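# Four arms carry a loaded container level onto pallet

## Task

Get the container entirely onto the pallet with its load still inside, holding it level throughout the move and never letting anything drop freely by more than a few centimetres. Arm feet (metres, with heading in degrees counter-clockwise from +x): arm1 at x=-0.40 y=+0.71 z=+1.03 heading -71; arm2 at x=+0.09 y=-0.47 z=+1.09 heading +104; arm3 at x=+0.67 y=-0.59 z=+0.72 heading +123; arm4 at x=+0.78 y=+0.73 z=+0.61 heading -96. Afterwards every gripper must release and back away; the result only counts if it stays in place with no robot holding it.

## Robot and tools

Setup: four identical i2rt Big YAM arms, named arm1, arm2, arm3 and arm4. Each has six revolute joints, a two-finger gripper and a wrist camera that sits above the hand looking toward the fingertips. A fixed room camera, cam_high, watches the scene as well. The hand can reach roughly 1.0 m out from the joint1 axis. Loose objects can occasionally get a small shove from outside. Anything knocked out of the work area or onto the floor fails the task.

Frame: one shared scene frame. The origin is on the floor and +z points up. The foot positions and headings listed in the task are given in this frame. The hand point is midway between the fingertips. The hand's z axis runs along the fingers, and the fingers open and close along its y axis.

execute_actions(actions, cameras): actions is a list holding one action or none. An action is an object keyed by arm name, and each arm entry holds "joints". "joints" is a set of absolute joint targets keyed by name, not offsets. Valid keys and ranges:
- joint1_rad: -2.879 to 2.879, tolerance ±0.045. Base yaw; positive is counter-clockwise seen from above; 0 points along the foot's heading.
- joint2_rad: 0 to 3.141, ±0.14. Shoulder; at 0 the upper arm lies back roughly level, and increasing values raise it and then bring it forward.
- joint3_rad: 0 to 3.019, ±0.09. Elbow; 0 means fully folded, and larger values open it.
- joint4_rad: -1.692 to 1.57, ±0.055. Hand pitch; positive tips the fingers up.
- joint5_rad: -1.57 to 1.57, ±0.03. Sideways swing of the hand; positive goes toward the arm's right.
- joint6_rad: -2.094 to 2.094, ±0.035. Hand roll; positive is clockwise seen from behind the hand.
- gripper_m: 0 to 0.093 metres, ±0.003. This is the fingertip gap. Grip force per pad is about 50 to 62 N.
All motions in one action start together but may finish at different times. Joints run at different speeds, so the hand can take a wide path between postures. One action lasts at most 15 s. A joint or arm you leave out can keep pushing toward whatever target it had before. An unknown key or an out-of-range value makes the call rejected, and nothing moves. cameras takes camera names; if omitted, null or ["all"] you get every camera, and [] gives none. Calling with an empty actions list just returns state and images.

wait(seconds 0 to 10): lets the simulation run with no new commands and returns state and images. zoom_image(camera, region [x0,y0,x1,y1] in pixels, at most 504x504, origin at top-left): gives a closer look at that camera's latest full image. read_manual(section "licences"): returns licence text only. finished_scene(scene 1 or 2): closes the scene for good and reports success, so call it only once the container is resting on the pallet, released, and the arms are clear.

Reading results: the "pictures" line lists the images in order. joint_status reports how each commanded joint ended. off_target means it stopped short and may still be pushing. contact_stop means it holds where it came to rest. time_out means it keeps a target limited to 0.375, 0.375, 0.113, 0.225, 0.075 or 0.3 rad from its current position (joints 1 to 6) and keeps pushing, moving on if the way clears. not_followed, following a line reading "joint command not followed" and usually a "cause:" line, means a safety check withheld the arm's targets; the gripper part of the command still runs, and withheld targets may be retried on later actions. on_its_own lists joints you did not command, and its "held at" value is the target, not the current position. To stop a joint from straining, command it to its reported position. Very small changes from the current position may produce no movement. A joint holding up a load will sink. Torque readings include offsets, friction and noise, and they are nonzero even when nothing is touching. If a call reports a stop, the later execute_actions, wait and finished_scene calls in that same reply are skipped.

Hazards: the arms do not stop when they make contact; they keep pushing hard. Two robots pressing hard against each other fails the run, and a hard hit can as well. The clearance check can act too late, and it does not account for fingers, gripper housings or wrist cameras. Nothing in the state reports robot-to-robot contact. Continued hard pushing or holding heavy loads heats the motors. A MOTOR HOT warning appears at 85 °C. At 100 °C an OVER-TEMPERATURE FAULT makes that arm go limp and drop whatever it holds, and its joints then show limit_stop_at_motor_heat; resend those targets afterwards. Heat also builds while you think. Avoid drops, slips, slams and hard pushes. Keep the container level, and lower it onto the pallet rather than letting it fall.

Cameras: the calibration gives pinhole+radial intrinsics and world-to-camera transforms at 896x504. The room camera can be off by up to about 2.3° and 9 mm. Wrist camera poses are derived from joint readings and may carry larger errors.

Each tool is called after "Call:" as name([rows], argument=value, ...), one row to a line, values as JSON.

## Session

Call:
execute_actions(actions=[])

Scene clock: 0.00 s.
Joint torques (N m, as the arm reports them, + toward a larger angle): no reading
Motor temperatures (°C, as the motors report them): arm1=[26 28 29 26 27 30] | arm2=[27 26 26 26 26 27] | arm3=[28 27 27 26 26 29] | arm4=[27 26 28 29 28 25]
arm1.joint_positions: joint1_rad=-0.590 joint2_rad=+0.468 joint3_rad=+1.452 joint4_rad=-1.314 joint5_rad=+0.159 joint6_rad=+0.151 gripper_m=+0.094
arm1.joint_status: not commanded
arm1.hand: x=-0.4672 y=+0.5683 z=+1.6272 quat_wxyz=(-0.340, -0.705, -0.406, +0.471) (m; scene frame)
arm2.joint_positions: joint1_rad=+0.245 joint2_rad=+0.550 joint3_rad=+1.327 joint4_rad=-1.225 joint5_rad=-0.121 joint6_rad=-0.005 gripper_m=+0.095
arm2.joint_status: not commanded
arm2.hand: x=-0.0336 y=-0.2903 z=+1.6395 quat_wxyz=(-0.235, +0.741, -0.401, -0.485) (m; scene frame)
arm3.joint_positions: joint1_rad=-0.434 joint2_rad=+0.498 joint3_rad=+1.353 joint4_rad=-1.173 joint5_rad=+0.194 joint6_rad=-0.181 gripper_m=+0.095
arm3.joint_status: not commanded
arm3.hand: x=+0.6751 y=-0.3749 z=+1.2987 quat_wxyz=(-0.470, +0.622, -0.521, -0.346) (m; scene frame)
arm4.joint_positions: joint1_rad=-0.237 joint2_rad=+0.620 joint3_rad=+1.370 joint4_rad=-1.418 joint5_rad=-0.090 joint6_rad=+0.201 gripper_m=+0.095
arm4.joint_status: not commanded
arm4.hand: x=+0.7153 y=+0.5070 z=+1.1212 quat_wxyz=(-0.313, -0.777, -0.456, +0.300) (m; scene frame)
pictures: arm1_cam_wrist, arm2_cam_wrist, arm3_cam_wrist, arm4_cam_wrist, cam_high
Images, in order (width x height): arm1_cam_wrist 896x504, arm2_cam_wrist 896x504, arm3_cam_wrist 896x504, arm4_cam_wrist 896x504, cam_high 896x504.

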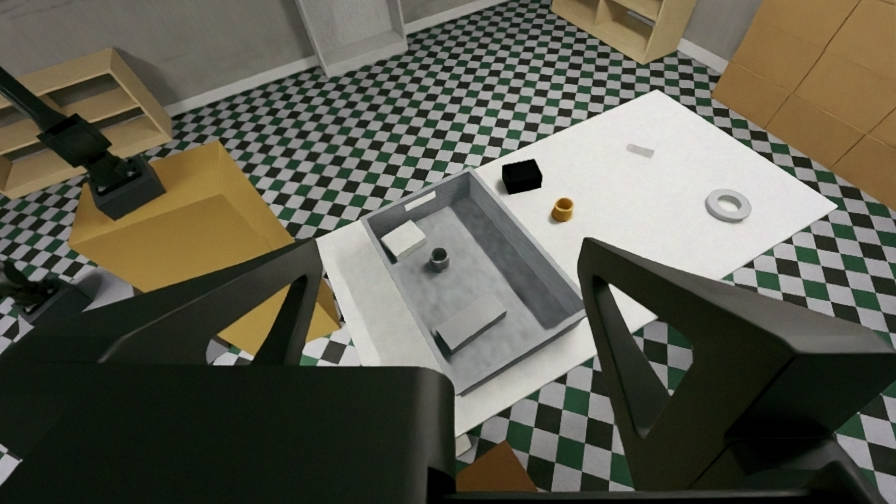

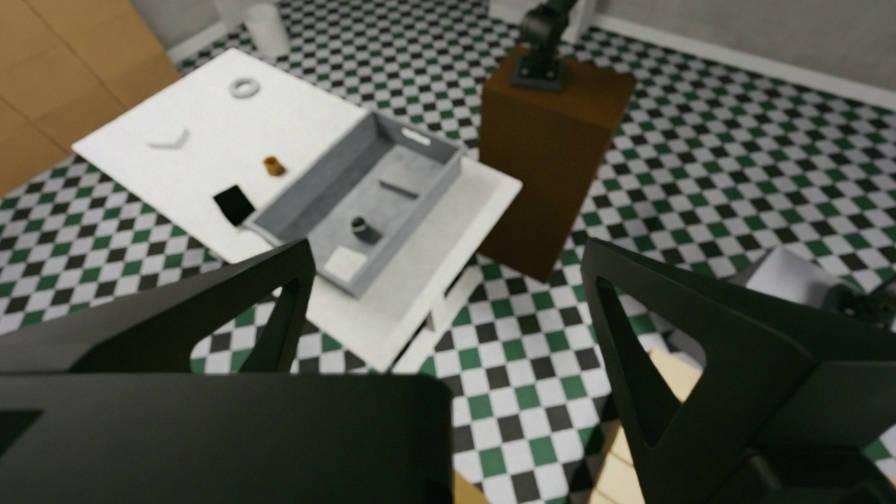

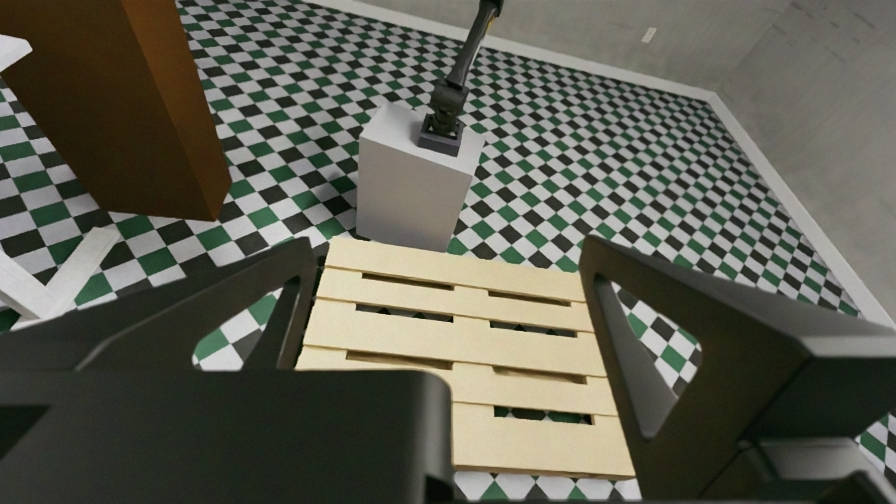

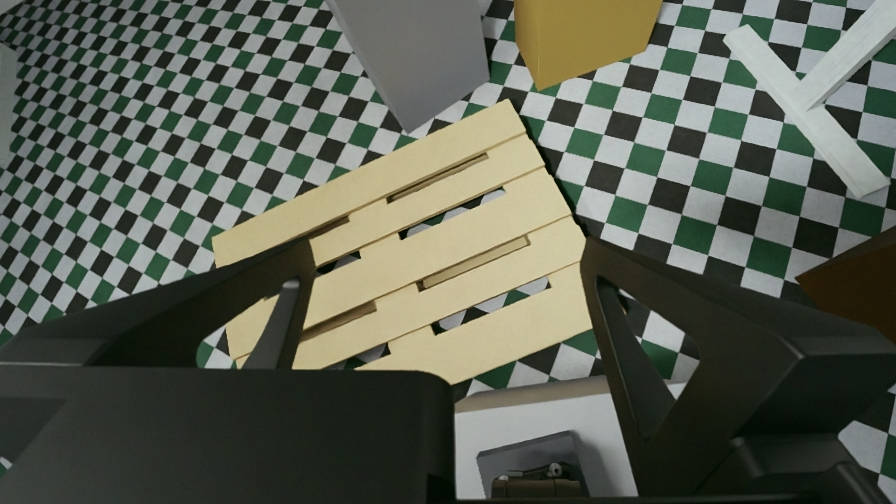

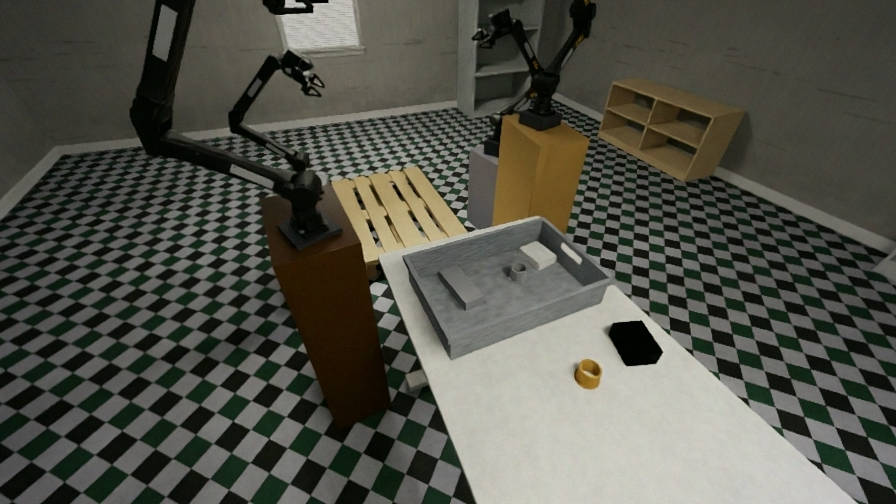

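Call:
zoom_image(camera="cam_high", region=[320, 150, 680, 400])

Call:
zoom_image(camera="arm1_cam_wrist", region=[320, 150, 620, 410])

Call:
zoom_image(camera="arm2_cam_wrist", region=[200, 90, 540, 380])

Region (320, 150, 680, 400) of cam_high's 896x504 image, scaled by 1.400, with more detail than that image has; it fills the top 350 rows of this view, and the rest is white.

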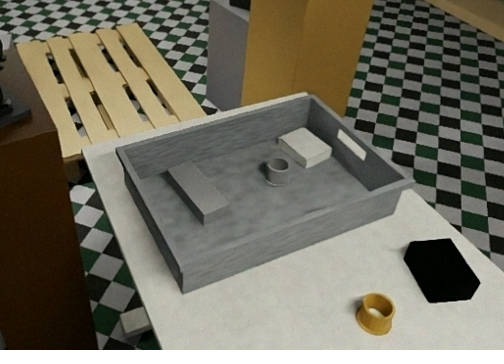

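Region (320, 150, 620, 410) of arm1_cam_wrist's 896x504 image, scaled by 1.680, with more detail than that image has; it fills the top 437 rows of this view, and the rest is white.

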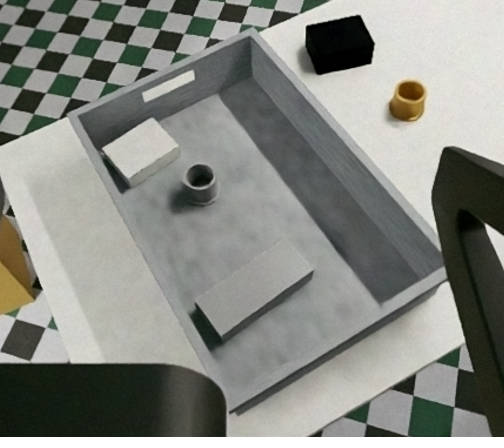

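Region (200, 90, 540, 380) of arm2_cam_wrist's 896x504 image, scaled by 1.482, with more detail than that image has; it fills the top 430 rows of this view, and the rest is white.

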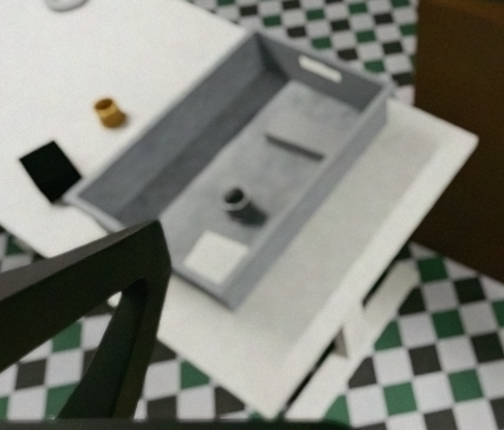

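Call:
execute_actions([
  {"arm1":{"joints":{"joint1_rad":-0.771,"joint2_rad":1.754,"joint3_rad":0.642,"joint4_rad":-0.459,"joint5_rad":0,"joint6_rad":-2.054,"gripper_m":0.075}},"arm2":{"joints":{"joint1_rad":0.9,"joint2_rad":2.508,"joint3_rad":1.915,"joint4_rad":-0.979,"joint5_rad":0,"joint6_rad":-0.47,"gripper_m":0.075}}},
], cameras=["arm1_cam_wrist","arm2_cam_wrist","cam_high"])

Scene clock: 9.60 s.
Joint torques (N m, as the arm reports them, + toward a larger angle): arm1=[-0.39 -9.51  3.1   0.15 -0.27 -0.22] | arm2=[ -0.42 -19.97   8.63   0.41  -0.09  -0.02] | arm3=[ 0.98  5.94  9.64  1.8   0.11 -0.04] | arm4=[-0.28  2.5   8.43  2.41 -0.04 -0.04]
Motor temperatures (°C, as the motors report them): arm1=[26 29 30 27 27 30] | arm2=[27 26 29 26 26 27] | arm3=[28 27 29 26 26 29] | arm4=[27 26 30 29 28 25]
arm1.joint_positions: joint1_rad=-0.766 joint2_rad=+1.745 joint3_rad=+0.638 joint4_rad=-0.470 joint5_rad=+0.003 joint6_rad=-2.038 gripper_m=+0.075
arm1.joint_status: all done
arm1.hand: x=-0.5322 y=+0.4213 z=+0.9293 quat_wxyz=(-0.004, +0.017, -1.000, -0.005) (m; scene frame)
arm2.joint_positions: joint1_rad=+0.902 joint2_rad=+2.517 joint3_rad=+1.889 joint4_rad=-0.976 joint5_rad=+0.001 joint6_rad=-0.458 gripper_m=+0.075
arm2.joint_status: all done
arm2.hand: x=-0.5207 y=-0.1976 z=+0.9201 quat_wxyz=(+0.000, +1.000, +0.019, +0.014) (m; scene frame)
arm3.joint_positions: joint1_rad=-0.434 joint2_rad=+0.498 joint3_rad=+1.353 joint4_rad=-1.173 joint5_rad=+0.194 joint6_rad=-0.181 gripper_m=+0.095
arm3.joint_status: not commanded
arm3.hand: x=+0.6751 y=-0.3749 z=+1.2987 quat_wxyz=(-0.470, +0.622, -0.521, -0.346) (m; scene frame)
arm4.joint_positions: joint1_rad=-0.237 joint2_rad=+0.620 joint3_rad=+1.370 joint4_rad=-1.418 joint5_rad=-0.090 joint6_rad=+0.201 gripper_m=+0.095
arm4.joint_status: not commanded
arm4.hand: x=+0.7153 y=+0.5070 z=+1.1212 quat_wxyz=(-0.313, -0.777, -0.456, +0.300) (m; scene frame)
pictures: arm1_cam_wrist, arm2_cam_wrist, cam_high
camera_calibration (this result's frames):
arm1_cam_wrist: T_world_to_cam=[[0.0360816, -0.999312, -0.00863861, 0.443225], [-0.813873, -0.0344001, 0.580024, -0.95474], [-0.579922, -0.0138975, -0.814554, 0.576939], [0, 0, 0, 1]] pos_world=[-0.45845, 0.418095, 1.02755]
arm2_cam_wrist: T_world_to_cam=[[-0.0362768, 0.999333, -0.00407391, 0.180928], [0.796178, 0.0313654, 0.604249, -0.131025], [0.603974, 0.0186767, -0.796785, 1.17306], [0, 0, 0, 1]] pos_world=[-0.597617, -0.198607, 1.01459]
Images, in order (width x height): arm1_cam_wrist 896x504, arm2_cam_wrist 896x504, cam_high 896x504.

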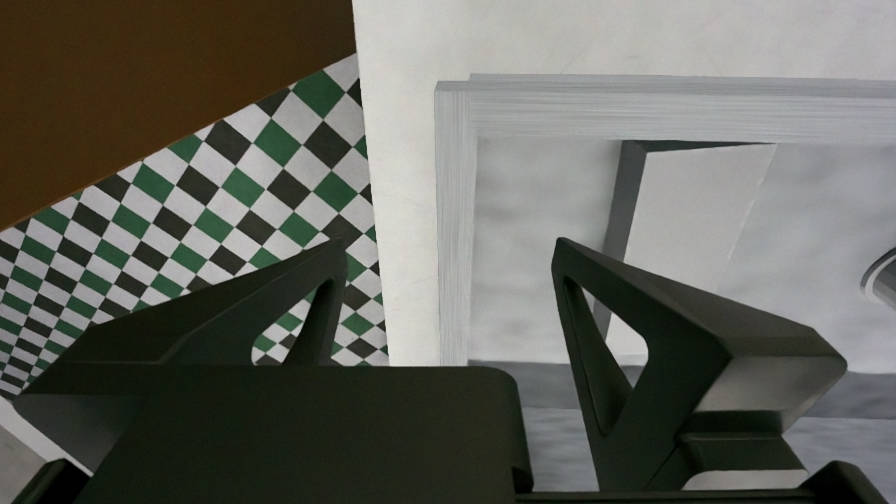

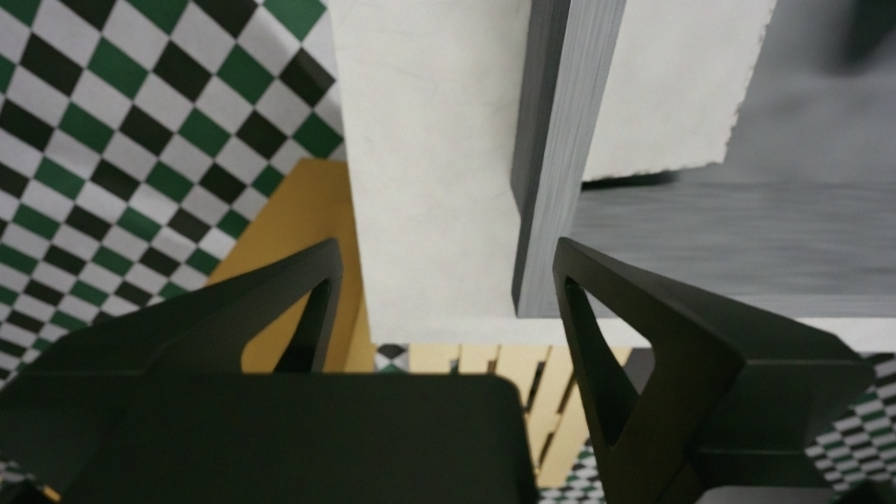

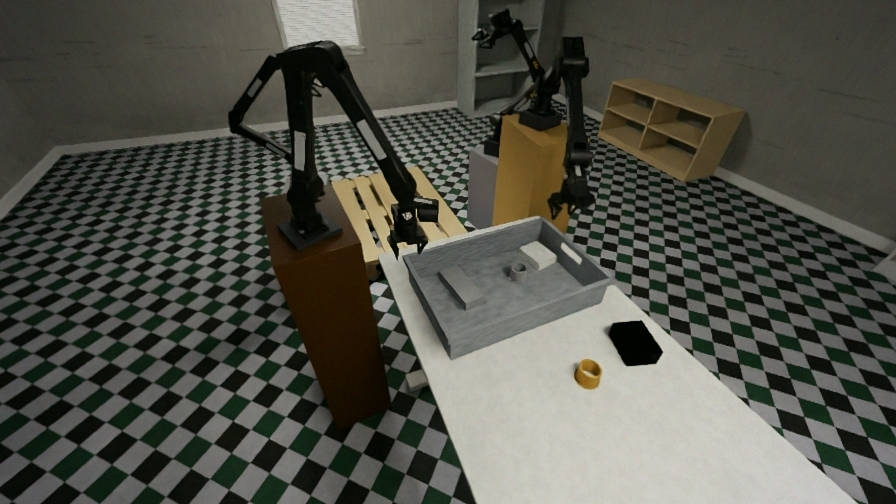

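Call:
execute_actions([
  {"arm2":{"joints":{"joint1_rad":0.841,"joint2_rad":2.56,"joint3_rad":2.055,"joint4_rad":-1.044,"joint6_rad":-0.529}}},
], cameras=["arm2_cam_wrist","cam_high"])

Scene clock: 10.97 s.
Joint torques (N m, as the arm reports them, + toward a larger angle): arm1=[-0.32 -9.54  3.08  0.18 -0.28 -0.22] | arm2=[  0.38 -19.1    9.7    0.29  -0.1   -0.01] | arm3=[ 0.25  6.48  9.45  1.85  0.14 -0.03] | arm4=[-0.92  2.51  8.45  2.51  0.   -0.01]
Motor temperatures (°C, as the motors report them): arm1=[26 29 30 27 27 30] | arm2=[27 26 29 26 26 27] | arm3=[28 27 29 26 26 29] | arm4=[27 26 30 29 28 25]
arm1.joint_positions: joint1_rad=-0.766 joint2_rad=+1.745 joint3_rad=+0.638 joint4_rad=-0.470 joint5_rad=+0.003 joint6_rad=-2.038 gripper_m=+0.075
arm1.joint_status: not commanded
arm1.hand: x=-0.5322 y=+0.4213 z=+0.9293 quat_wxyz=(-0.004, +0.017, -1.000, -0.005) (m; scene frame)
arm2.joint_positions: joint1_rad=+0.833 joint2_rad=+2.542 joint3_rad=+2.021 joint4_rad=-1.035 joint5_rad=+0.001 joint6_rad=-0.517 gripper_m=+0.075
arm2.joint_status: all done
arm2.hand: x=-0.5337 y=-0.1381 z=+0.9464 quat_wxyz=(-0.011, +1.000, +0.013, -0.007) (m; scene frame)
arm3.joint_positions: joint1_rad=-0.434 joint2_rad=+0.498 joint3_rad=+1.353 joint4_rad=-1.173 joint5_rad=+0.194 joint6_rad=-0.181 gripper_m=+0.095
arm3.joint_status: not commanded
arm3.hand: x=+0.6751 y=-0.3749 z=+1.2987 quat_wxyz=(-0.470, +0.622, -0.521, -0.346) (m; scene frame)
arm4.joint_positions: joint1_rad=-0.237 joint2_rad=+0.620 joint3_rad=+1.370 joint4_rad=-1.418 joint5_rad=-0.090 joint6_rad=+0.201 gripper_m=+0.095
arm4.joint_status: not commanded
arm4.hand: x=+0.7153 y=+0.5070 z=+1.1212 quat_wxyz=(-0.313, -0.777, -0.456, +0.300) (m; scene frame)
pictures: arm2_cam_wrist, cam_high
camera_calibration (this result's frames):
arm2_cam_wrist: T_world_to_cam=[[-0.0254844, 0.999519, 0.0176922, 0.106275], [0.821742, 0.0108666, 0.569756, -0.0950311], [0.56929, 0.0290583, -0.821623, 1.20714], [0, 0, 0, 1]] pos_world=[-0.606413, -0.140269, 1.04408]
Images, in order (width x height): arm2_cam_wrist 896x504, cam_high 896x504.

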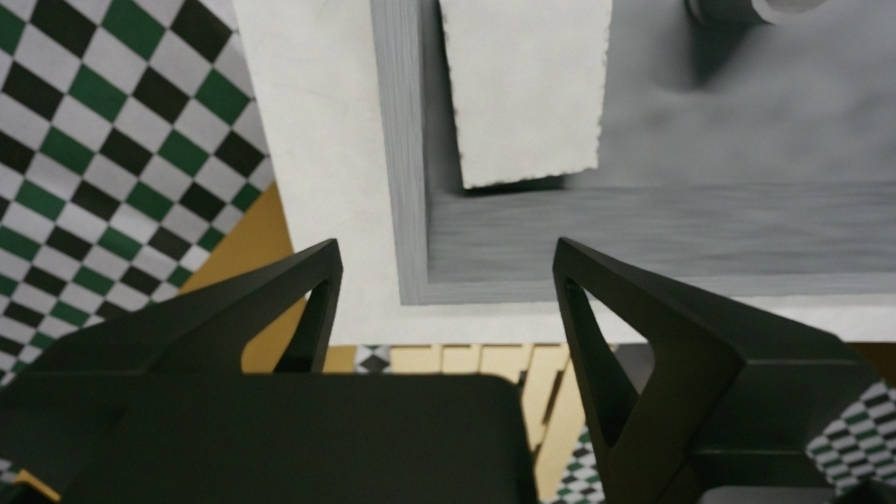

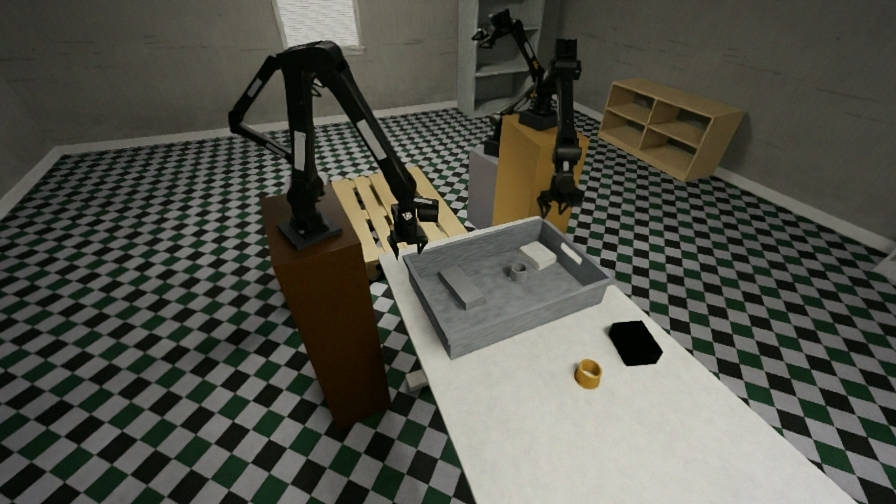

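Call:
execute_actions([
  {"arm1":{"joints":{"joint2_rad":2.126,"joint3_rad":0.692,"joint4_rad":-0.13,"gripper_m":0.085}},"arm2":{"joints":{"joint1_rad":0.865,"joint2_rad":2.725,"joint3_rad":2.075,"joint4_rad":-0.893,"joint6_rad":-0.515}}},
], cameras=["arm1_cam_wrist","arm2_cam_wrist","cam_high"])

Scene clock: 12.30 s.
Joint torques (N m, as the arm reports them, + toward a larger angle): arm1=[ -0.37 -10.09   0.52   0.3   -0.24  -0.2 ] | arm2=[  0.   -20.62   8.09   0.97  -0.09   0.13] | arm3=[ 0.22  5.99  9.46  1.53  0.11 -0.04] | arm4=[-0.71  2.31  8.51  2.35 -0.04 -0.04]
Motor temperatures (°C, as the motors report them): arm1=[26 29 30 27 27 30] | arm2=[27 27 29 26 26 27] | arm3=[28 27 29 26 26 29] | arm4=[27 26 31 29 28 25]
arm1.joint_positions: joint1_rad=-0.766 joint2_rad=+2.101 joint3_rad=+0.690 joint4_rad=-0.144 joint5_rad=+0.002 joint6_rad=-2.040 gripper_m=+0.085
arm1.joint_status: all done
arm1.hand: x=-0.5368 y=+0.4098 z=+0.8249 quat_wxyz=(+0.001, +0.019, -1.000, +0.005) (m; scene frame)
arm2.joint_positions: joint1_rad=+0.863 joint2_rad=+2.732 joint3_rad=+2.055 joint4_rad=-0.902 joint5_rad=+0.000 joint6_rad=-0.517 gripper_m=+0.075
arm2.joint_status: all done
arm2.hand: x=-0.5295 y=-0.1625 z=+0.8277 quat_wxyz=(-0.005, +1.000, +0.028, +0.003) (m; scene frame)
arm3.joint_positions: joint1_rad=-0.434 joint2_rad=+0.498 joint3_rad=+1.353 joint4_rad=-1.173 joint5_rad=+0.194 joint6_rad=-0.181 gripper_m=+0.095
arm3.joint_status: not commanded
arm3.hand: x=+0.6751 y=-0.3749 z=+1.2987 quat_wxyz=(-0.470, +0.622, -0.521, -0.346) (m; scene frame)
arm4.joint_positions: joint1_rad=-0.237 joint2_rad=+0.620 joint3_rad=+1.370 joint4_rad=-1.418 joint5_rad=-0.090 joint6_rad=+0.201 gripper_m=+0.095
arm4.joint_status: not commanded
arm4.hand: x=+0.7153 y=+0.5070 z=+1.1212 quat_wxyz=(-0.313, -0.777, -0.456, +0.300) (m; scene frame)
pictures: arm1_cam_wrist, arm2_cam_wrist, cam_high
camera_calibration (this result's frames):
arm1_cam_wrist: T_world_to_cam=[[0.0386477, -0.999187, 0.0114423, 0.415739], [-0.808789, -0.0245544, 0.587586, -0.905862], [-0.586828, -0.0319633, -0.80908, 0.488277], [0, 0, 0, 1]] pos_world=[-0.462183, 0.408765, 0.922571]
arm2_cam_wrist: T_world_to_cam=[[-0.0555838, 0.998435, 0.00611892, 0.126393], [0.809059, 0.0414481, 0.586264, -0.046026], [0.585093, 0.0375374, -0.810097, 1.10819], [0, 0, 0, 1]] pos_world=[-0.604132, -0.165886, 0.923952]
Images, in order (width x height): arm1_cam_wrist 896x504, arm2_cam_wrist 896x504, cam_high 896x504.

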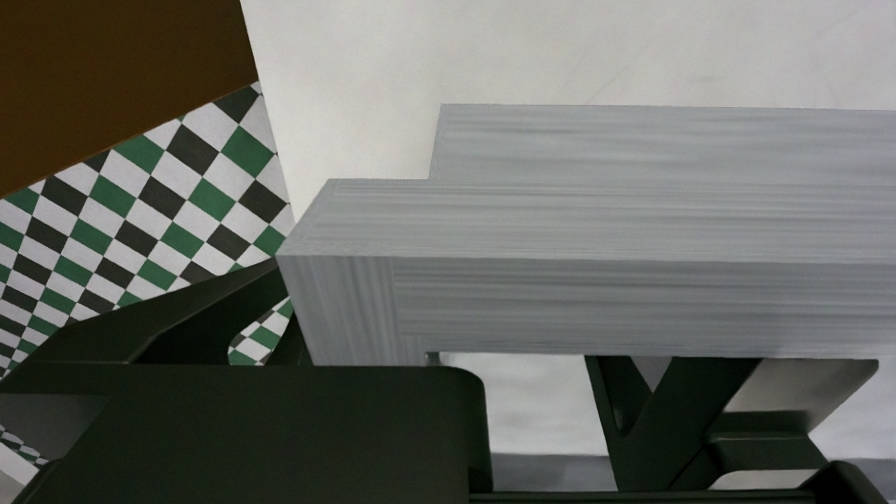

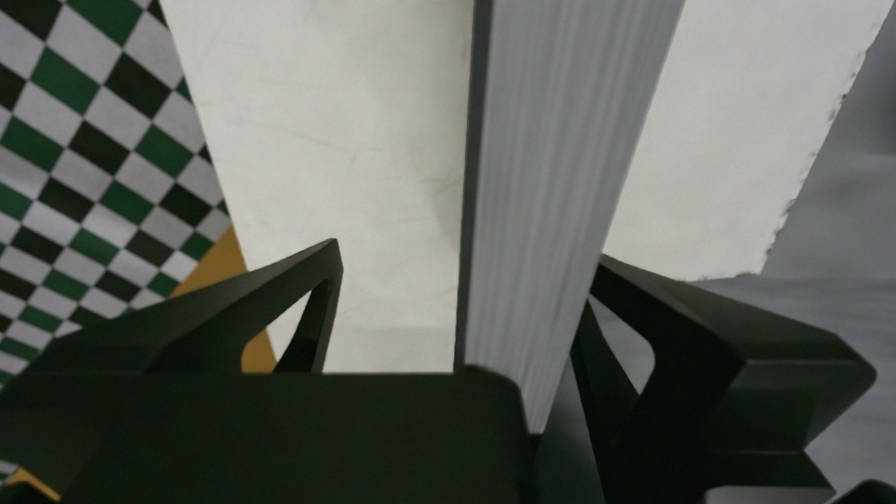

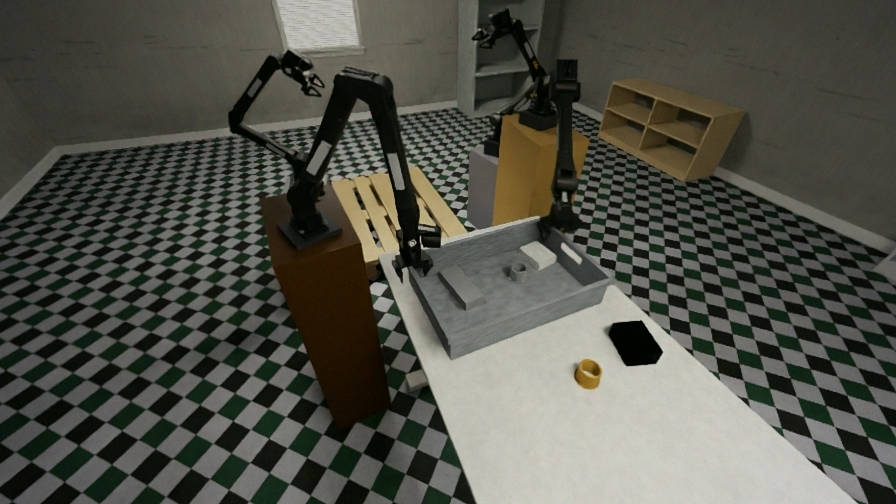

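Call:
execute_actions([
  {"arm1":{"joints":{"gripper_m":0.0}},"arm2":{"joints":{"gripper_m":0.0}}},
], cameras=["arm1_cam_wrist","arm2_cam_wrist","cam_high"])

Scene clock: 13.23 s.
Joint torques (N m, as the arm reports them, + toward a larger angle): arm1=[ 0.01 -9.98  1.26 -0.38  0.2  -0.15] | arm2=[ -0.08 -20.64   8.04   0.47  -0.55  -0.2 ] | arm3=[-0.01  5.97  9.45  1.82  0.12 -0.09] | arm4=[-0.82  1.65  8.5   2.48 -0.04 -0.02]
Motor temperatures (°C, as the motors report them): arm1=[26 29 30 27 27 30] | arm2=[27 27 29 26 26 27] | arm3=[28 27 30 26 26 29] | arm4=[27 26 31 29 28 25]
arm1.joint_positions: joint1_rad=-0.772 joint2_rad=+2.100 joint3_rad=+0.681 joint4_rad=-0.125 joint5_rad=-0.007 joint6_rad=-2.045 gripper_m=+0.013
arm1.joint_status: gripper_m off_target (ended at +0.013, target +0.000)
arm1.hand: x=-0.5368 y=+0.4104 z=+0.8248 quat_wxyz=(-0.001, +0.018, -1.000, +0.012) (m; scene frame)
arm2.joint_positions: joint1_rad=+0.865 joint2_rad=+2.732 joint3_rad=+2.055 joint4_rad=-0.889 joint5_rad=+0.012 joint6_rad=-0.484 gripper_m=+0.012
arm2.joint_status: gripper_m off_target (ended at +0.012, target +0.000)
arm2.hand: x=-0.5320 y=-0.1606 z=+0.8278 quat_wxyz=(-0.013, +1.000, +0.013, +0.000) (m; scene frame)
arm3.joint_positions: joint1_rad=-0.434 joint2_rad=+0.498 joint3_rad=+1.353 joint4_rad=-1.173 joint5_rad=+0.194 joint6_rad=-0.181 gripper_m=+0.095
arm3.joint_status: not commanded
arm3.hand: x=+0.6751 y=-0.3749 z=+1.2987 quat_wxyz=(-0.470, +0.622, -0.521, -0.346) (m; scene frame)
arm4.joint_positions: joint1_rad=-0.237 joint2_rad=+0.620 joint3_rad=+1.370 joint4_rad=-1.418 joint5_rad=-0.090 joint6_rad=+0.201 gripper_m=+0.095
arm4.joint_status: not commanded
arm4.hand: x=+0.7153 y=+0.5070 z=+1.1212 quat_wxyz=(-0.313, -0.777, -0.456, +0.300) (m; scene frame)
pictures: arm1_cam_wrist, arm2_cam_wrist, cam_high
camera_calibration (this result's frames):
arm1_cam_wrist: T_world_to_cam=[[0.0382893, -0.998943, 0.0254179, 0.404591], [-0.810867, -0.016195, 0.585007, -0.908136], [-0.583977, -0.0430101, -0.81063, 0.495579], [0, 0, 0, 1]] pos_world=[-0.462462, 0.410771, 0.922712]
arm2_cam_wrist: T_world_to_cam=[[-0.0254589, 0.999427, 0.0222888, 0.127107], [0.813749, 0.00776818, 0.581164, -0.0428014], [0.580658, 0.0329333, -0.813481, 1.10931], [0, 0, 0, 1]] pos_world=[-0.606062, -0.163235, 0.924442]
Images, in order (width x height): arm1_cam_wrist 896x504, arm2_cam_wrist 896x504, cam_high 896x504.

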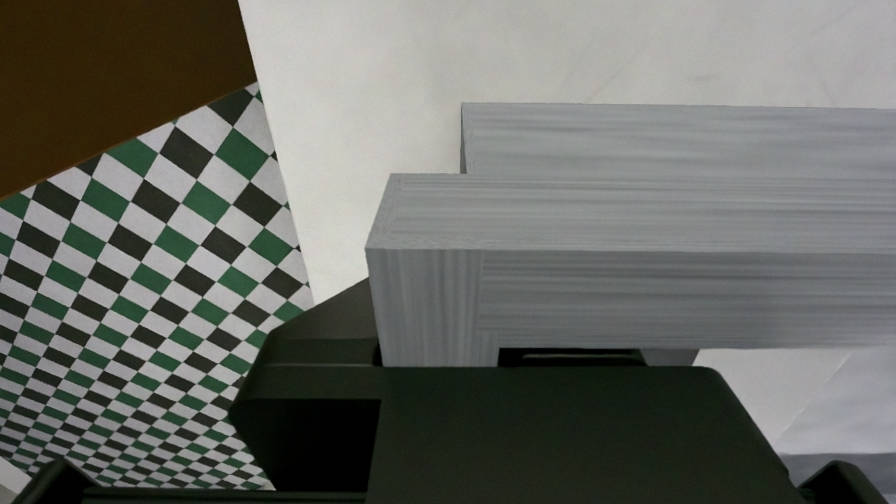

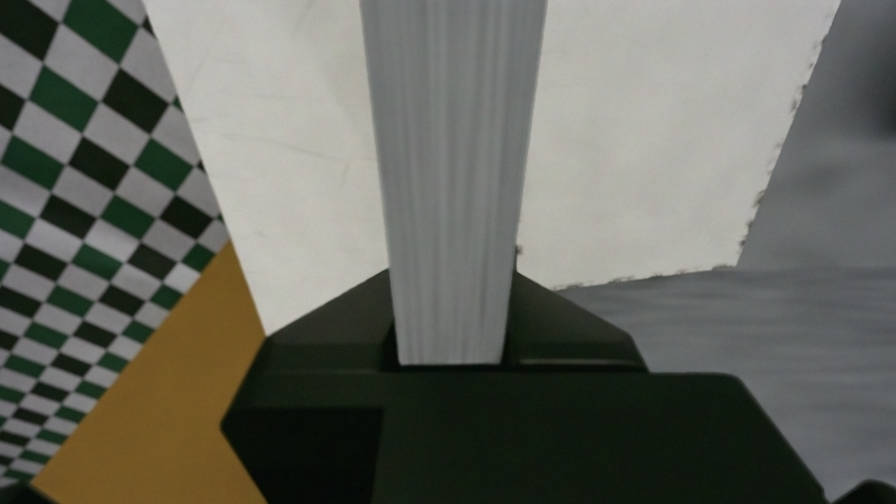

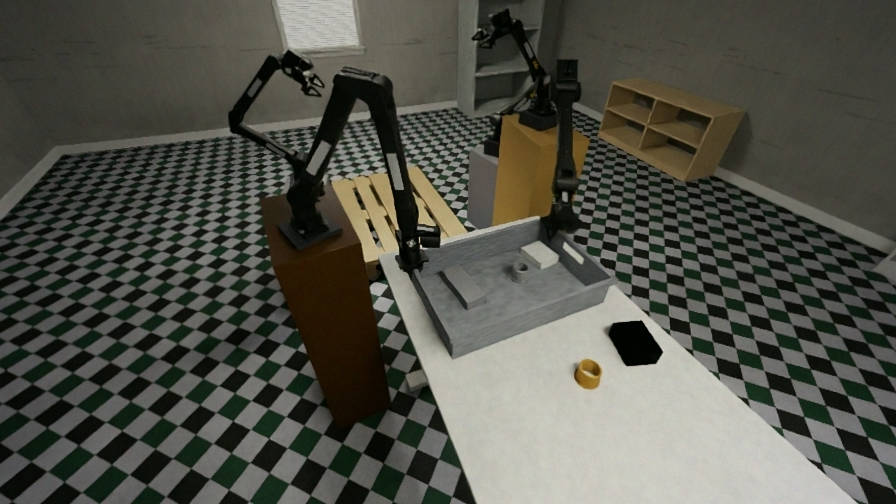

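Call:
execute_actions([
  {"arm1":{"joints":{"joint1_rad":-0.487,"joint2_rad":2.087,"joint3_rad":0.612,"joint4_rad":-0.095,"joint6_rad":-1.761}},"arm2":{"joints":{"joint1_rad":0.80,"joint2_rad":2.565,"joint3_rad":1.69,"joint4_rad":-0.675,"joint6_rad":-0.552}}},
], cameras=["cam_high"])

Scene clock: 16.10 s.
Joint torques (N m, as the arm reports them, + toward a larger angle): arm1=[  0.61 -11.77  -0.62  -1.36   0.22  -0.22] | arm2=[ -1.61 -19.43   4.97   0.73  -0.5   -0.38] | arm3=[-0.01  6.1   9.57  1.83  0.12 -0.09] | arm4=[-0.81  2.65  8.48  2.41 -0.05 -0.04]
Motor temperatures (°C, as the motors report them): arm1=[26 29 30 27 27 30] | arm2=[27 28 29 26 26 27] | arm3=[28 27 30 26 26 29] | arm4=[27 26 31 29 28 25]
arm1.joint_positions: joint1_rad=-0.495 joint2_rad=+2.093 joint3_rad=+0.618 joint4_rad=-0.062 joint5_rad=-0.007 joint6_rad=-1.744 gripper_m=+0.013
arm1.joint_status: all done
arm1.hand: x=-0.4446 y=+0.4045 z=+0.8246 quat_wxyz=(-0.004, +0.006, -1.000, +0.016) (m; scene frame)
arm2.joint_positions: joint1_rad=+0.821 joint2_rad=+2.582 joint3_rad=+1.699 joint4_rad=-0.677 joint5_rad=+0.010 joint6_rad=-0.504 gripper_m=+0.012
arm2.joint_status: joint6_rad time_out (moved -0.020 of -0.068); the others done
arm2.on_its_own: joint6_rad reads -0.504 and still pushes toward -0.552 since a time_out
arm2.hand: x=-0.4556 y=-0.1680 z=+0.8266 quat_wxyz=(-0.014, +1.000, +0.001, -0.003) (m; scene frame)
arm3.joint_positions: joint1_rad=-0.434 joint2_rad=+0.498 joint3_rad=+1.353 joint4_rad=-1.173 joint5_rad=+0.194 joint6_rad=-0.181 gripper_m=+0.095
arm3.joint_status: not commanded
arm3.hand: x=+0.6751 y=-0.3749 z=+1.2987 quat_wxyz=(-0.470, +0.622, -0.521, -0.346) (m; scene frame)
arm4.joint_positions: joint1_rad=-0.237 joint2_rad=+0.620 joint3_rad=+1.370 joint4_rad=-1.418 joint5_rad=-0.090 joint6_rad=+0.201 gripper_m=+0.095
arm4.joint_status: not commanded
arm4.hand: x=+0.7153 y=+0.5070 z=+1.1212 quat_wxyz=(-0.313, -0.777, -0.456, +0.300) (m; scene frame)
pictures: cam_high
Images, in order (width x height): cam_high 896x504.

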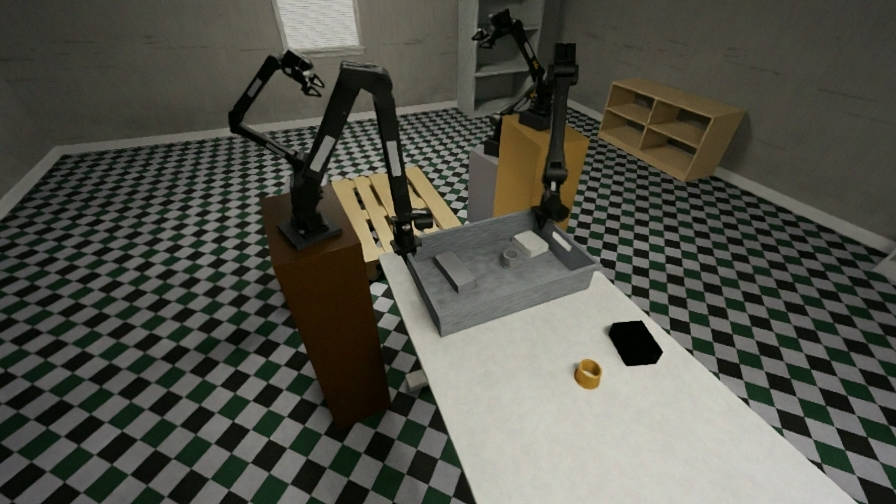

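Call:
execute_actions([
  {"arm1":{"joints":{"joint1_rad":-0.189,"joint2_rad":2.087,"joint3_rad":0.605,"joint4_rad":-0.095,"joint6_rad":-1.43}},"arm2":{"joints":{"joint1_rad":0.716,"joint2_rad":2.455,"joint3_rad":1.395,"joint4_rad":-0.494,"joint6_rad":-0.60}}},
], cameras=[])

Call:
execute_actions([
  {"arm1":{"joints":{"joint1_rad":0.086,"joint2_rad":2.098,"joint3_rad":0.678,"joint4_rad":-0.151,"joint6_rad":-1.155}},"arm2":{"joints":{"joint1_rad":0.606,"joint2_rad":2.38,"joint3_rad":1.16,"joint4_rad":-0.334,"joint6_rad":-0.71}}},
], cameras=["cam_high","arm1_cam_wrist"])

Scene clock: 17.33 s.
Joint torques (N m, as the arm reports them, + toward a larger angle): arm1=[ -0.19 -11.62  -0.65  -1.42   0.12  -0.04] | arm2=[ -1.68 -17.08   4.11   0.57  -0.4   -0.06] | arm3=[ 0.08  5.97  9.56  1.72  0.13 -0.1 ] | arm4=[-0.76  2.08  8.48  2.44 -0.03  0.  ]
Motor temperatures (°C, as the motors report them): arm1=[26 29 30 27 27 30] | arm2=[27 28 29 26 26 27] | arm3=[28 27 30 26 26 29] | arm4=[27 26 31 29 28 25]
arm1.joint_positions: joint1_rad=-0.186 joint2_rad=+2.093 joint3_rad=+0.612 joint4_rad=-0.060 joint5_rad=-0.005 joint6_rad=-1.433 gripper_m=+0.013
arm1.joint_status: all done
arm1.hand: x=-0.3487 y=+0.4077 z=+0.8251 quat_wxyz=(-0.008, +0.005, -1.000, +0.013) (m; scene frame)
arm2.joint_positions: joint1_rad=+0.738 joint2_rad=+2.468 joint3_rad=+1.399 joint4_rad=-0.492 joint5_rad=+0.007 joint6_rad=-0.583 gripper_m=+0.012
arm2.joint_status: all done
arm2.hand: x=-0.3638 y=-0.1671 z=+0.8260 quat_wxyz=(-0.012, +1.000, -0.001, -0.003) (m; scene frame)
arm3.joint_positions: joint1_rad=-0.434 joint2_rad=+0.498 joint3_rad=+1.353 joint4_rad=-1.173 joint5_rad=+0.194 joint6_rad=-0.181 gripper_m=+0.095
arm3.joint_status: not commanded
arm3.hand: x=+0.6751 y=-0.3749 z=+1.2987 quat_wxyz=(-0.470, +0.622, -0.521, -0.346) (m; scene frame)
arm4.joint_positions: joint1_rad=-0.237 joint2_rad=+0.620 joint3_rad=+1.370 joint4_rad=-1.418 joint5_rad=-0.090 joint6_rad=+0.201 gripper_m=+0.095
arm4.joint_status: not commanded
arm4.hand: x=+0.7153 y=+0.5070 z=+1.1212 quat_wxyz=(-0.313, -0.777, -0.456, +0.300) (m; scene frame)
pictures: none
No camera images: the call's "cameras" was empty. Leave "cameras" out to get every camera's image.

Scene clock: 18.27 s.
Joint torques (N m, as the arm reports them, + toward a larger angle): arm1=[ -0.73 -11.96   1.28  -1.75   0.06  -0.05] | arm2=[ -1.09 -15.12   3.34   0.43  -0.27   0.06] | arm3=[-0.22  5.98  9.52  1.83  0.12 -0.06] | arm4=[-0.56  2.3   8.5   2.44 -0.02 -0.03]
Motor temperatures (°C, as the motors report them): arm1=[26 29 30 27 27 30] | arm2=[27 28 29 26 26 27] | arm3=[28 27 30 26 26 29] | arm4=[27 26 31 29 28 25]
arm1.joint_positions: joint1_rad=+0.096 joint2_rad=+2.100 joint3_rad=+0.666 joint4_rad=-0.106 joint5_rad=-0.004 joint6_rad=-1.156 gripper_m=+0.013
arm1.joint_status: all done
arm1.hand: x=-0.2565 y=+0.4142 z=+0.8259 quat_wxyz=(-0.012, +0.008, -1.000, +0.012) (m; scene frame)
arm2.joint_positions: joint1_rad=+0.621 joint2_rad=+2.392 joint3_rad=+1.159 joint4_rad=-0.330 joint5_rad=+0.004 joint6_rad=-0.706 gripper_m=+0.012
arm2.joint_status: all done
arm2.hand: x=-0.2708 y=-0.1633 z=+0.8257 quat_wxyz=(-0.011, +1.000, +0.002, -0.003) (m; scene frame)
arm3.joint_positions: joint1_rad=-0.434 joint2_rad=+0.498 joint3_rad=+1.353 joint4_rad=-1.173 joint5_rad=+0.194 joint6_rad=-0.181 gripper_m=+0.095
arm3.joint_status: not commanded
arm3.hand: x=+0.6751 y=-0.3749 z=+1.2987 quat_wxyz=(-0.470, +0.622, -0.521, -0.346) (m; scene frame)
arm4.joint_positions: joint1_rad=-0.237 joint2_rad=+0.620 joint3_rad=+1.370 joint4_rad=-1.418 joint5_rad=-0.090 joint6_rad=+0.201 gripper_m=+0.095
arm4.joint_status: not commanded
arm4.hand: x=+0.7153 y=+0.5070 z=+1.1212 quat_wxyz=(-0.313, -0.777, -0.456, +0.300) (m; scene frame)
pictures: arm1_cam_wrist, cam_high
camera_calibration (this result's frames):
arm1_cam_wrist: T_world_to_cam=[[0.0169727, -0.999557, 0.0244544, 0.393118], [-0.823901, -0.000124729, 0.566734, -0.676377], [-0.56648, -0.029767, -0.823538, 0.669992], [0, 0, 0, 1]] pos_world=[-0.184403, 0.412803, 0.925476]
Images, in order (width x height): arm1_cam_wrist 896x504, cam_high 896x504.

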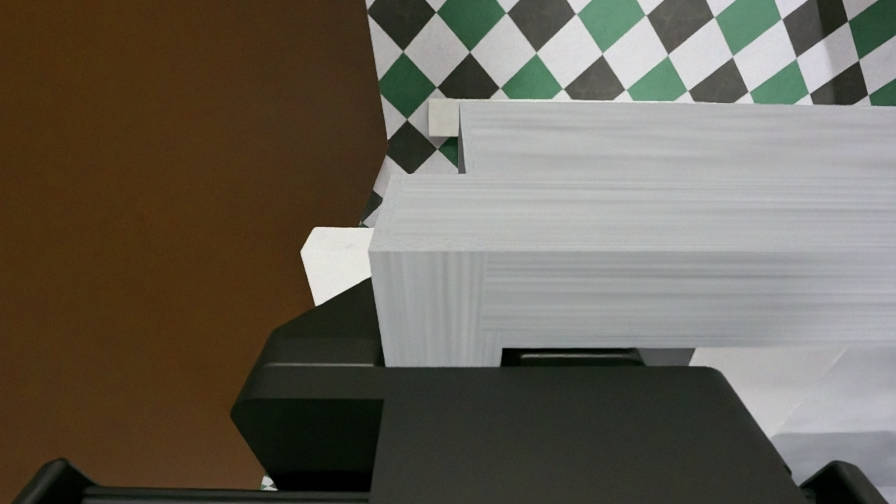

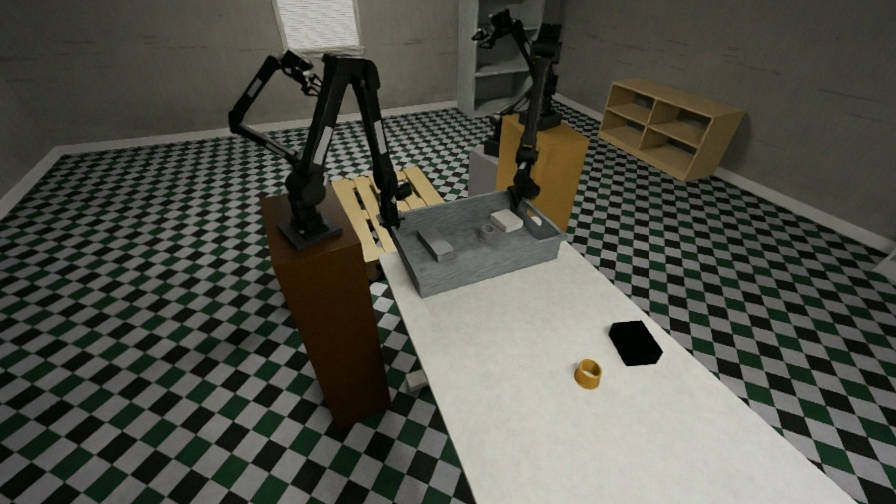

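Call:
execute_actions([
  {"arm1":{"joints":{"gripper_m":0.06}},"arm2":{"joints":{"gripper_m":0.06}}},
], cameras=[])

Call:
execute_actions([
  {"arm1":{"joints":{"joint1_rad":-0.332,"joint2_rad":2.084,"joint3_rad":0.583,"joint4_rad":-0.07,"joint6_rad":-1.58}},"arm2":{"joints":{"joint1_rad":0.722,"joint2_rad":2.462,"joint3_rad":1.40,"joint4_rad":-0.494,"joint6_rad":-0.62}}},
], cameras=[])

Call:
execute_actions([
  {"arm1":{"joints":{"joint1_rad":-0.801,"joint2_rad":2.10,"joint3_rad":0.689,"joint4_rad":-0.155,"joint6_rad":-2.06}}},
], cameras=["cam_high","arm1_cam_wrist","arm2_cam_wrist"])

Scene clock: 19.23 s.
Joint torques (N m, as the arm reports them, + toward a larger angle): arm1=[ -0.59 -11.87   0.99  -0.55   0.    -0.05] | arm2=[ -0.79 -15.15   3.32   0.45  -0.21   0.05] | arm3=[ 0.33  5.61  9.46  1.68  0.11 -0.09] | arm4=[-0.86  2.05  8.52  2.38 -0.08 -0.02]
Motor temperatures (°C, as the motors report them): arm1=[26 29 30 27 27 30] | arm2=[27 28 29 26 26 27] | arm3=[28 27 30 26 26 29] | arm4=[27 26 31 29 28 25]
arm1.joint_positions: joint1_rad=+0.095 joint2_rad=+2.100 joint3_rad=+0.670 joint4_rad=-0.141 joint5_rad=-0.003 joint6_rad=-1.156 gripper_m=+0.060
arm1.joint_status: all done
arm1.hand: x=-0.2596 y=+0.4196 z=+0.8261 quat_wxyz=(-0.005, +0.007, -1.000, -0.002) (m; scene frame)
arm2.joint_positions: joint1_rad=+0.616 joint2_rad=+2.392 joint3_rad=+1.159 joint4_rad=-0.330 joint5_rad=+0.002 joint6_rad=-0.706 gripper_m=+0.060
arm2.joint_status: all done
arm2.hand: x=-0.2694 y=-0.1617 z=+0.8257 quat_wxyz=(-0.010, +1.000, +0.000, -0.003) (m; scene frame)
arm3.joint_positions: joint1_rad=-0.434 joint2_rad=+0.498 joint3_rad=+1.353 joint4_rad=-1.173 joint5_rad=+0.194 joint6_rad=-0.181 gripper_m=+0.095
arm3.joint_status: not commanded
arm3.hand: x=+0.6751 y=-0.3749 z=+1.2987 quat_wxyz=(-0.470, +0.622, -0.521, -0.346) (m; scene frame)
arm4.joint_positions: joint1_rad=-0.237 joint2_rad=+0.620 joint3_rad=+1.370 joint4_rad=-1.418 joint5_rad=-0.090 joint6_rad=+0.201 gripper_m=+0.095
arm4.joint_status: not commanded
arm4.hand: x=+0.7153 y=+0.5070 z=+1.1212 quat_wxyz=(-0.313, -0.777, -0.456, +0.300) (m; scene frame)
pictures: none
No camera images: the call's "cameras" was empty. Leave "cameras" out to get every camera's image.

Scene clock: 20.67 s.
Joint torques (N m, as the arm reports them, + toward a larger angle): arm1=[ -0.05 -11.31  -0.67   0.09  -0.01  -0.24] | arm2=[ -0.74 -15.2    5.24   0.3   -0.12   0.24] | arm3=[ 0.48  5.9   9.44  1.77  0.11 -0.11] | arm4=[-0.44  2.63  8.46  2.37 -0.08 -0.05]
Motor temperatures (°C, as the motors report them): arm1=[26 29 29 27 27 30] | arm2=[27 28 29 26 26 27] | arm3=[28 27 30 26 26 29] | arm4=[27 26 32 29 28 25]
arm1.joint_positions: joint1_rad=-0.331 joint2_rad=+2.090 joint3_rad=+0.586 joint4_rad=-0.078 joint5_rad=-0.003 joint6_rad=-1.562 gripper_m=+0.060
arm1.joint_status: all done
arm1.hand: x=-0.3939 y=+0.4236 z=+0.8247 quat_wxyz=(-0.005, -0.003, -1.000, -0.007) (m; scene frame)
arm2.joint_positions: joint1_rad=+0.730 joint2_rad=+2.444 joint3_rad=+1.390 joint4_rad=-0.485 joint5_rad=+0.001 joint6_rad=-0.632 gripper_m=+0.060
arm2.joint_status: all done
arm2.hand: x=-0.3672 y=-0.1617 z=+0.8371 quat_wxyz=(-0.016, +1.000, +0.020, -0.013) (m; scene frame)
arm3.joint_positions: joint1_rad=-0.434 joint2_rad=+0.498 joint3_rad=+1.353 joint4_rad=-1.173 joint5_rad=+0.194 joint6_rad=-0.181 gripper_m=+0.095
arm3.joint_status: not commanded
arm3.hand: x=+0.6751 y=-0.3749 z=+1.2987 quat_wxyz=(-0.470, +0.622, -0.521, -0.346) (m; scene frame)
arm4.joint_positions: joint1_rad=-0.237 joint2_rad=+0.620 joint3_rad=+1.370 joint4_rad=-1.418 joint5_rad=-0.090 joint6_rad=+0.201 gripper_m=+0.095
arm4.joint_status: not commanded
arm4.hand: x=+0.7153 y=+0.5070 z=+1.1212 quat_wxyz=(-0.313, -0.777, -0.456, +0.300) (m; scene frame)
pictures: none
No camera images: the call's "cameras" was empty. Leave "cameras" out to get every camera's image.

Scene clock: 22.17 s.
Joint torques (N m, as the arm reports them, + toward a larger angle): arm1=[  0.29 -11.14   0.47  -0.55  -0.1   -0.21] | arm2=[ -0.77 -15.11   5.23   0.32  -0.12   0.23] | arm3=[ 0.22  5.38  9.36  1.69  0.14 -0.08] | arm4=[-0.59  2.57  8.41  2.43 -0.05 -0.03]
Motor temperatures (°C, as the motors report them): arm1=[26 29 29 27 27 30] | arm2=[27 28 29 26 26 27] | arm3=[28 27 30 26 26 29] | arm4=[27 26 32 29 28 25]
arm1.joint_positions: joint1_rad=-0.806 joint2_rad=+2.090 joint3_rad=+0.689 joint4_rad=-0.145 joint5_rad=-0.001 joint6_rad=-2.044 gripper_m=+0.060
arm1.joint_status: all done
arm1.hand: x=-0.5495 y=+0.4129 z=+0.8282 quat_wxyz=(+0.002, +0.001, -1.000, +0.010) (m; scene frame)
arm2.joint_positions: joint1_rad=+0.730 joint2_rad=+2.444 joint3_rad=+1.390 joint4_rad=-0.485 joint5_rad=+0.001 joint6_rad=-0.632 gripper_m=+0.060
arm2.joint_status: not commanded
arm2.hand: x=-0.3672 y=-0.1617 z=+0.8371 quat_wxyz=(-0.016, +1.000, +0.020, -0.013) (m; scene frame)
arm3.joint_positions: joint1_rad=-0.434 joint2_rad=+0.498 joint3_rad=+1.353 joint4_rad=-1.173 joint5_rad=+0.194 joint6_rad=-0.181 gripper_m=+0.095
arm3.joint_status: not commanded
arm3.hand: x=+0.6751 y=-0.3749 z=+1.2987 quat_wxyz=(-0.470, +0.622, -0.521, -0.346) (m; scene frame)
arm4.joint_positions: joint1_rad=-0.237 joint2_rad=+0.620 joint3_rad=+1.370 joint4_rad=-1.418 joint5_rad=-0.090 joint6_rad=+0.201 gripper_m=+0.095
arm4.joint_status: not commanded
arm4.hand: x=+0.7153 y=+0.5070 z=+1.1212 quat_wxyz=(-0.313, -0.777, -0.456, +0.300) (m; scene frame)
pictures: arm1_cam_wrist, arm2_cam_wrist, cam_high
camera_calibration (this result's frames):
arm1_cam_wrist: T_world_to_cam=[[0.00282682, -0.999782, 0.0206844, 0.392217], [-0.808204, 0.00989687, 0.588819, -0.932937], [-0.588895, -0.0183817, -0.808, 0.475989], [0, 0, 0, 1]] pos_world=[-0.474805, 0.410114, 0.925818]
arm2_cam_wrist: T_world_to_cam=[[-0.0386637, 0.998844, 0.0285705, 0.12199], [0.828404, 0.0160511, 0.5599, -0.157769], [0.558794, 0.0453158, -0.828067, 1.0274], [0, 0, 0, 1]] pos_world=[-0.43869, -0.165873, 0.935603]
Images, in order (width x height): arm1_cam_wrist 896x504, arm2_cam_wrist 896x504, cam_high 896x504.

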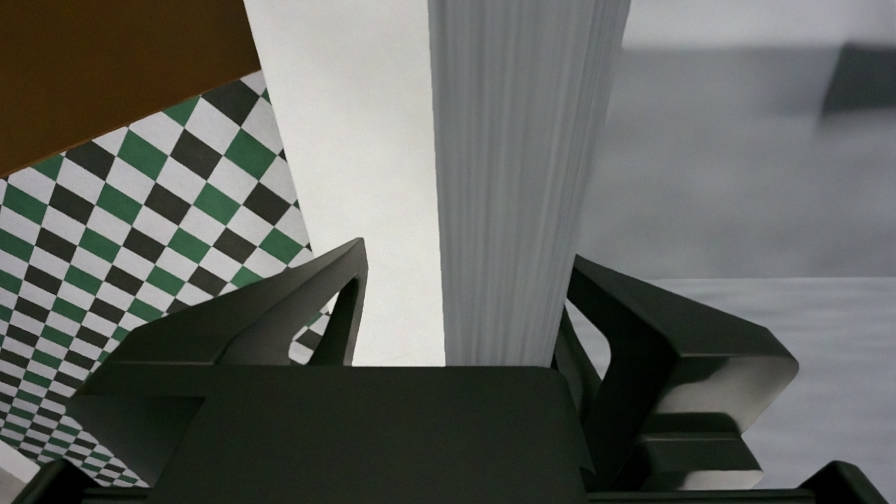

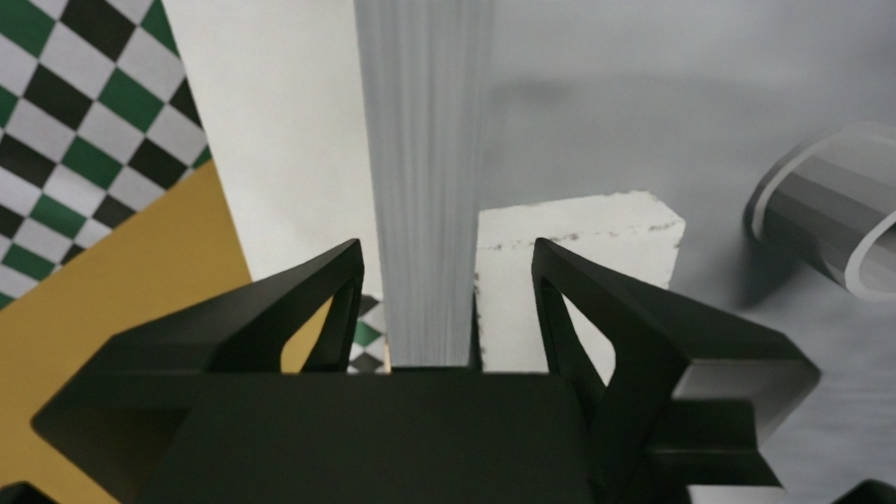

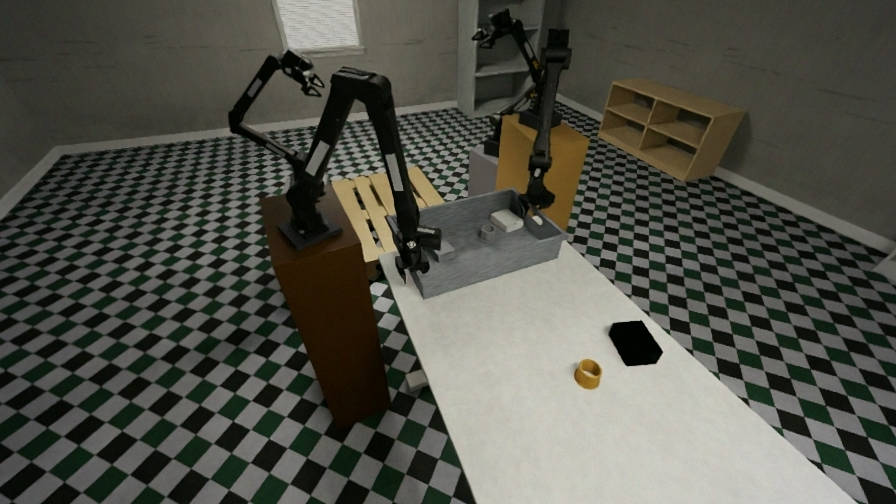

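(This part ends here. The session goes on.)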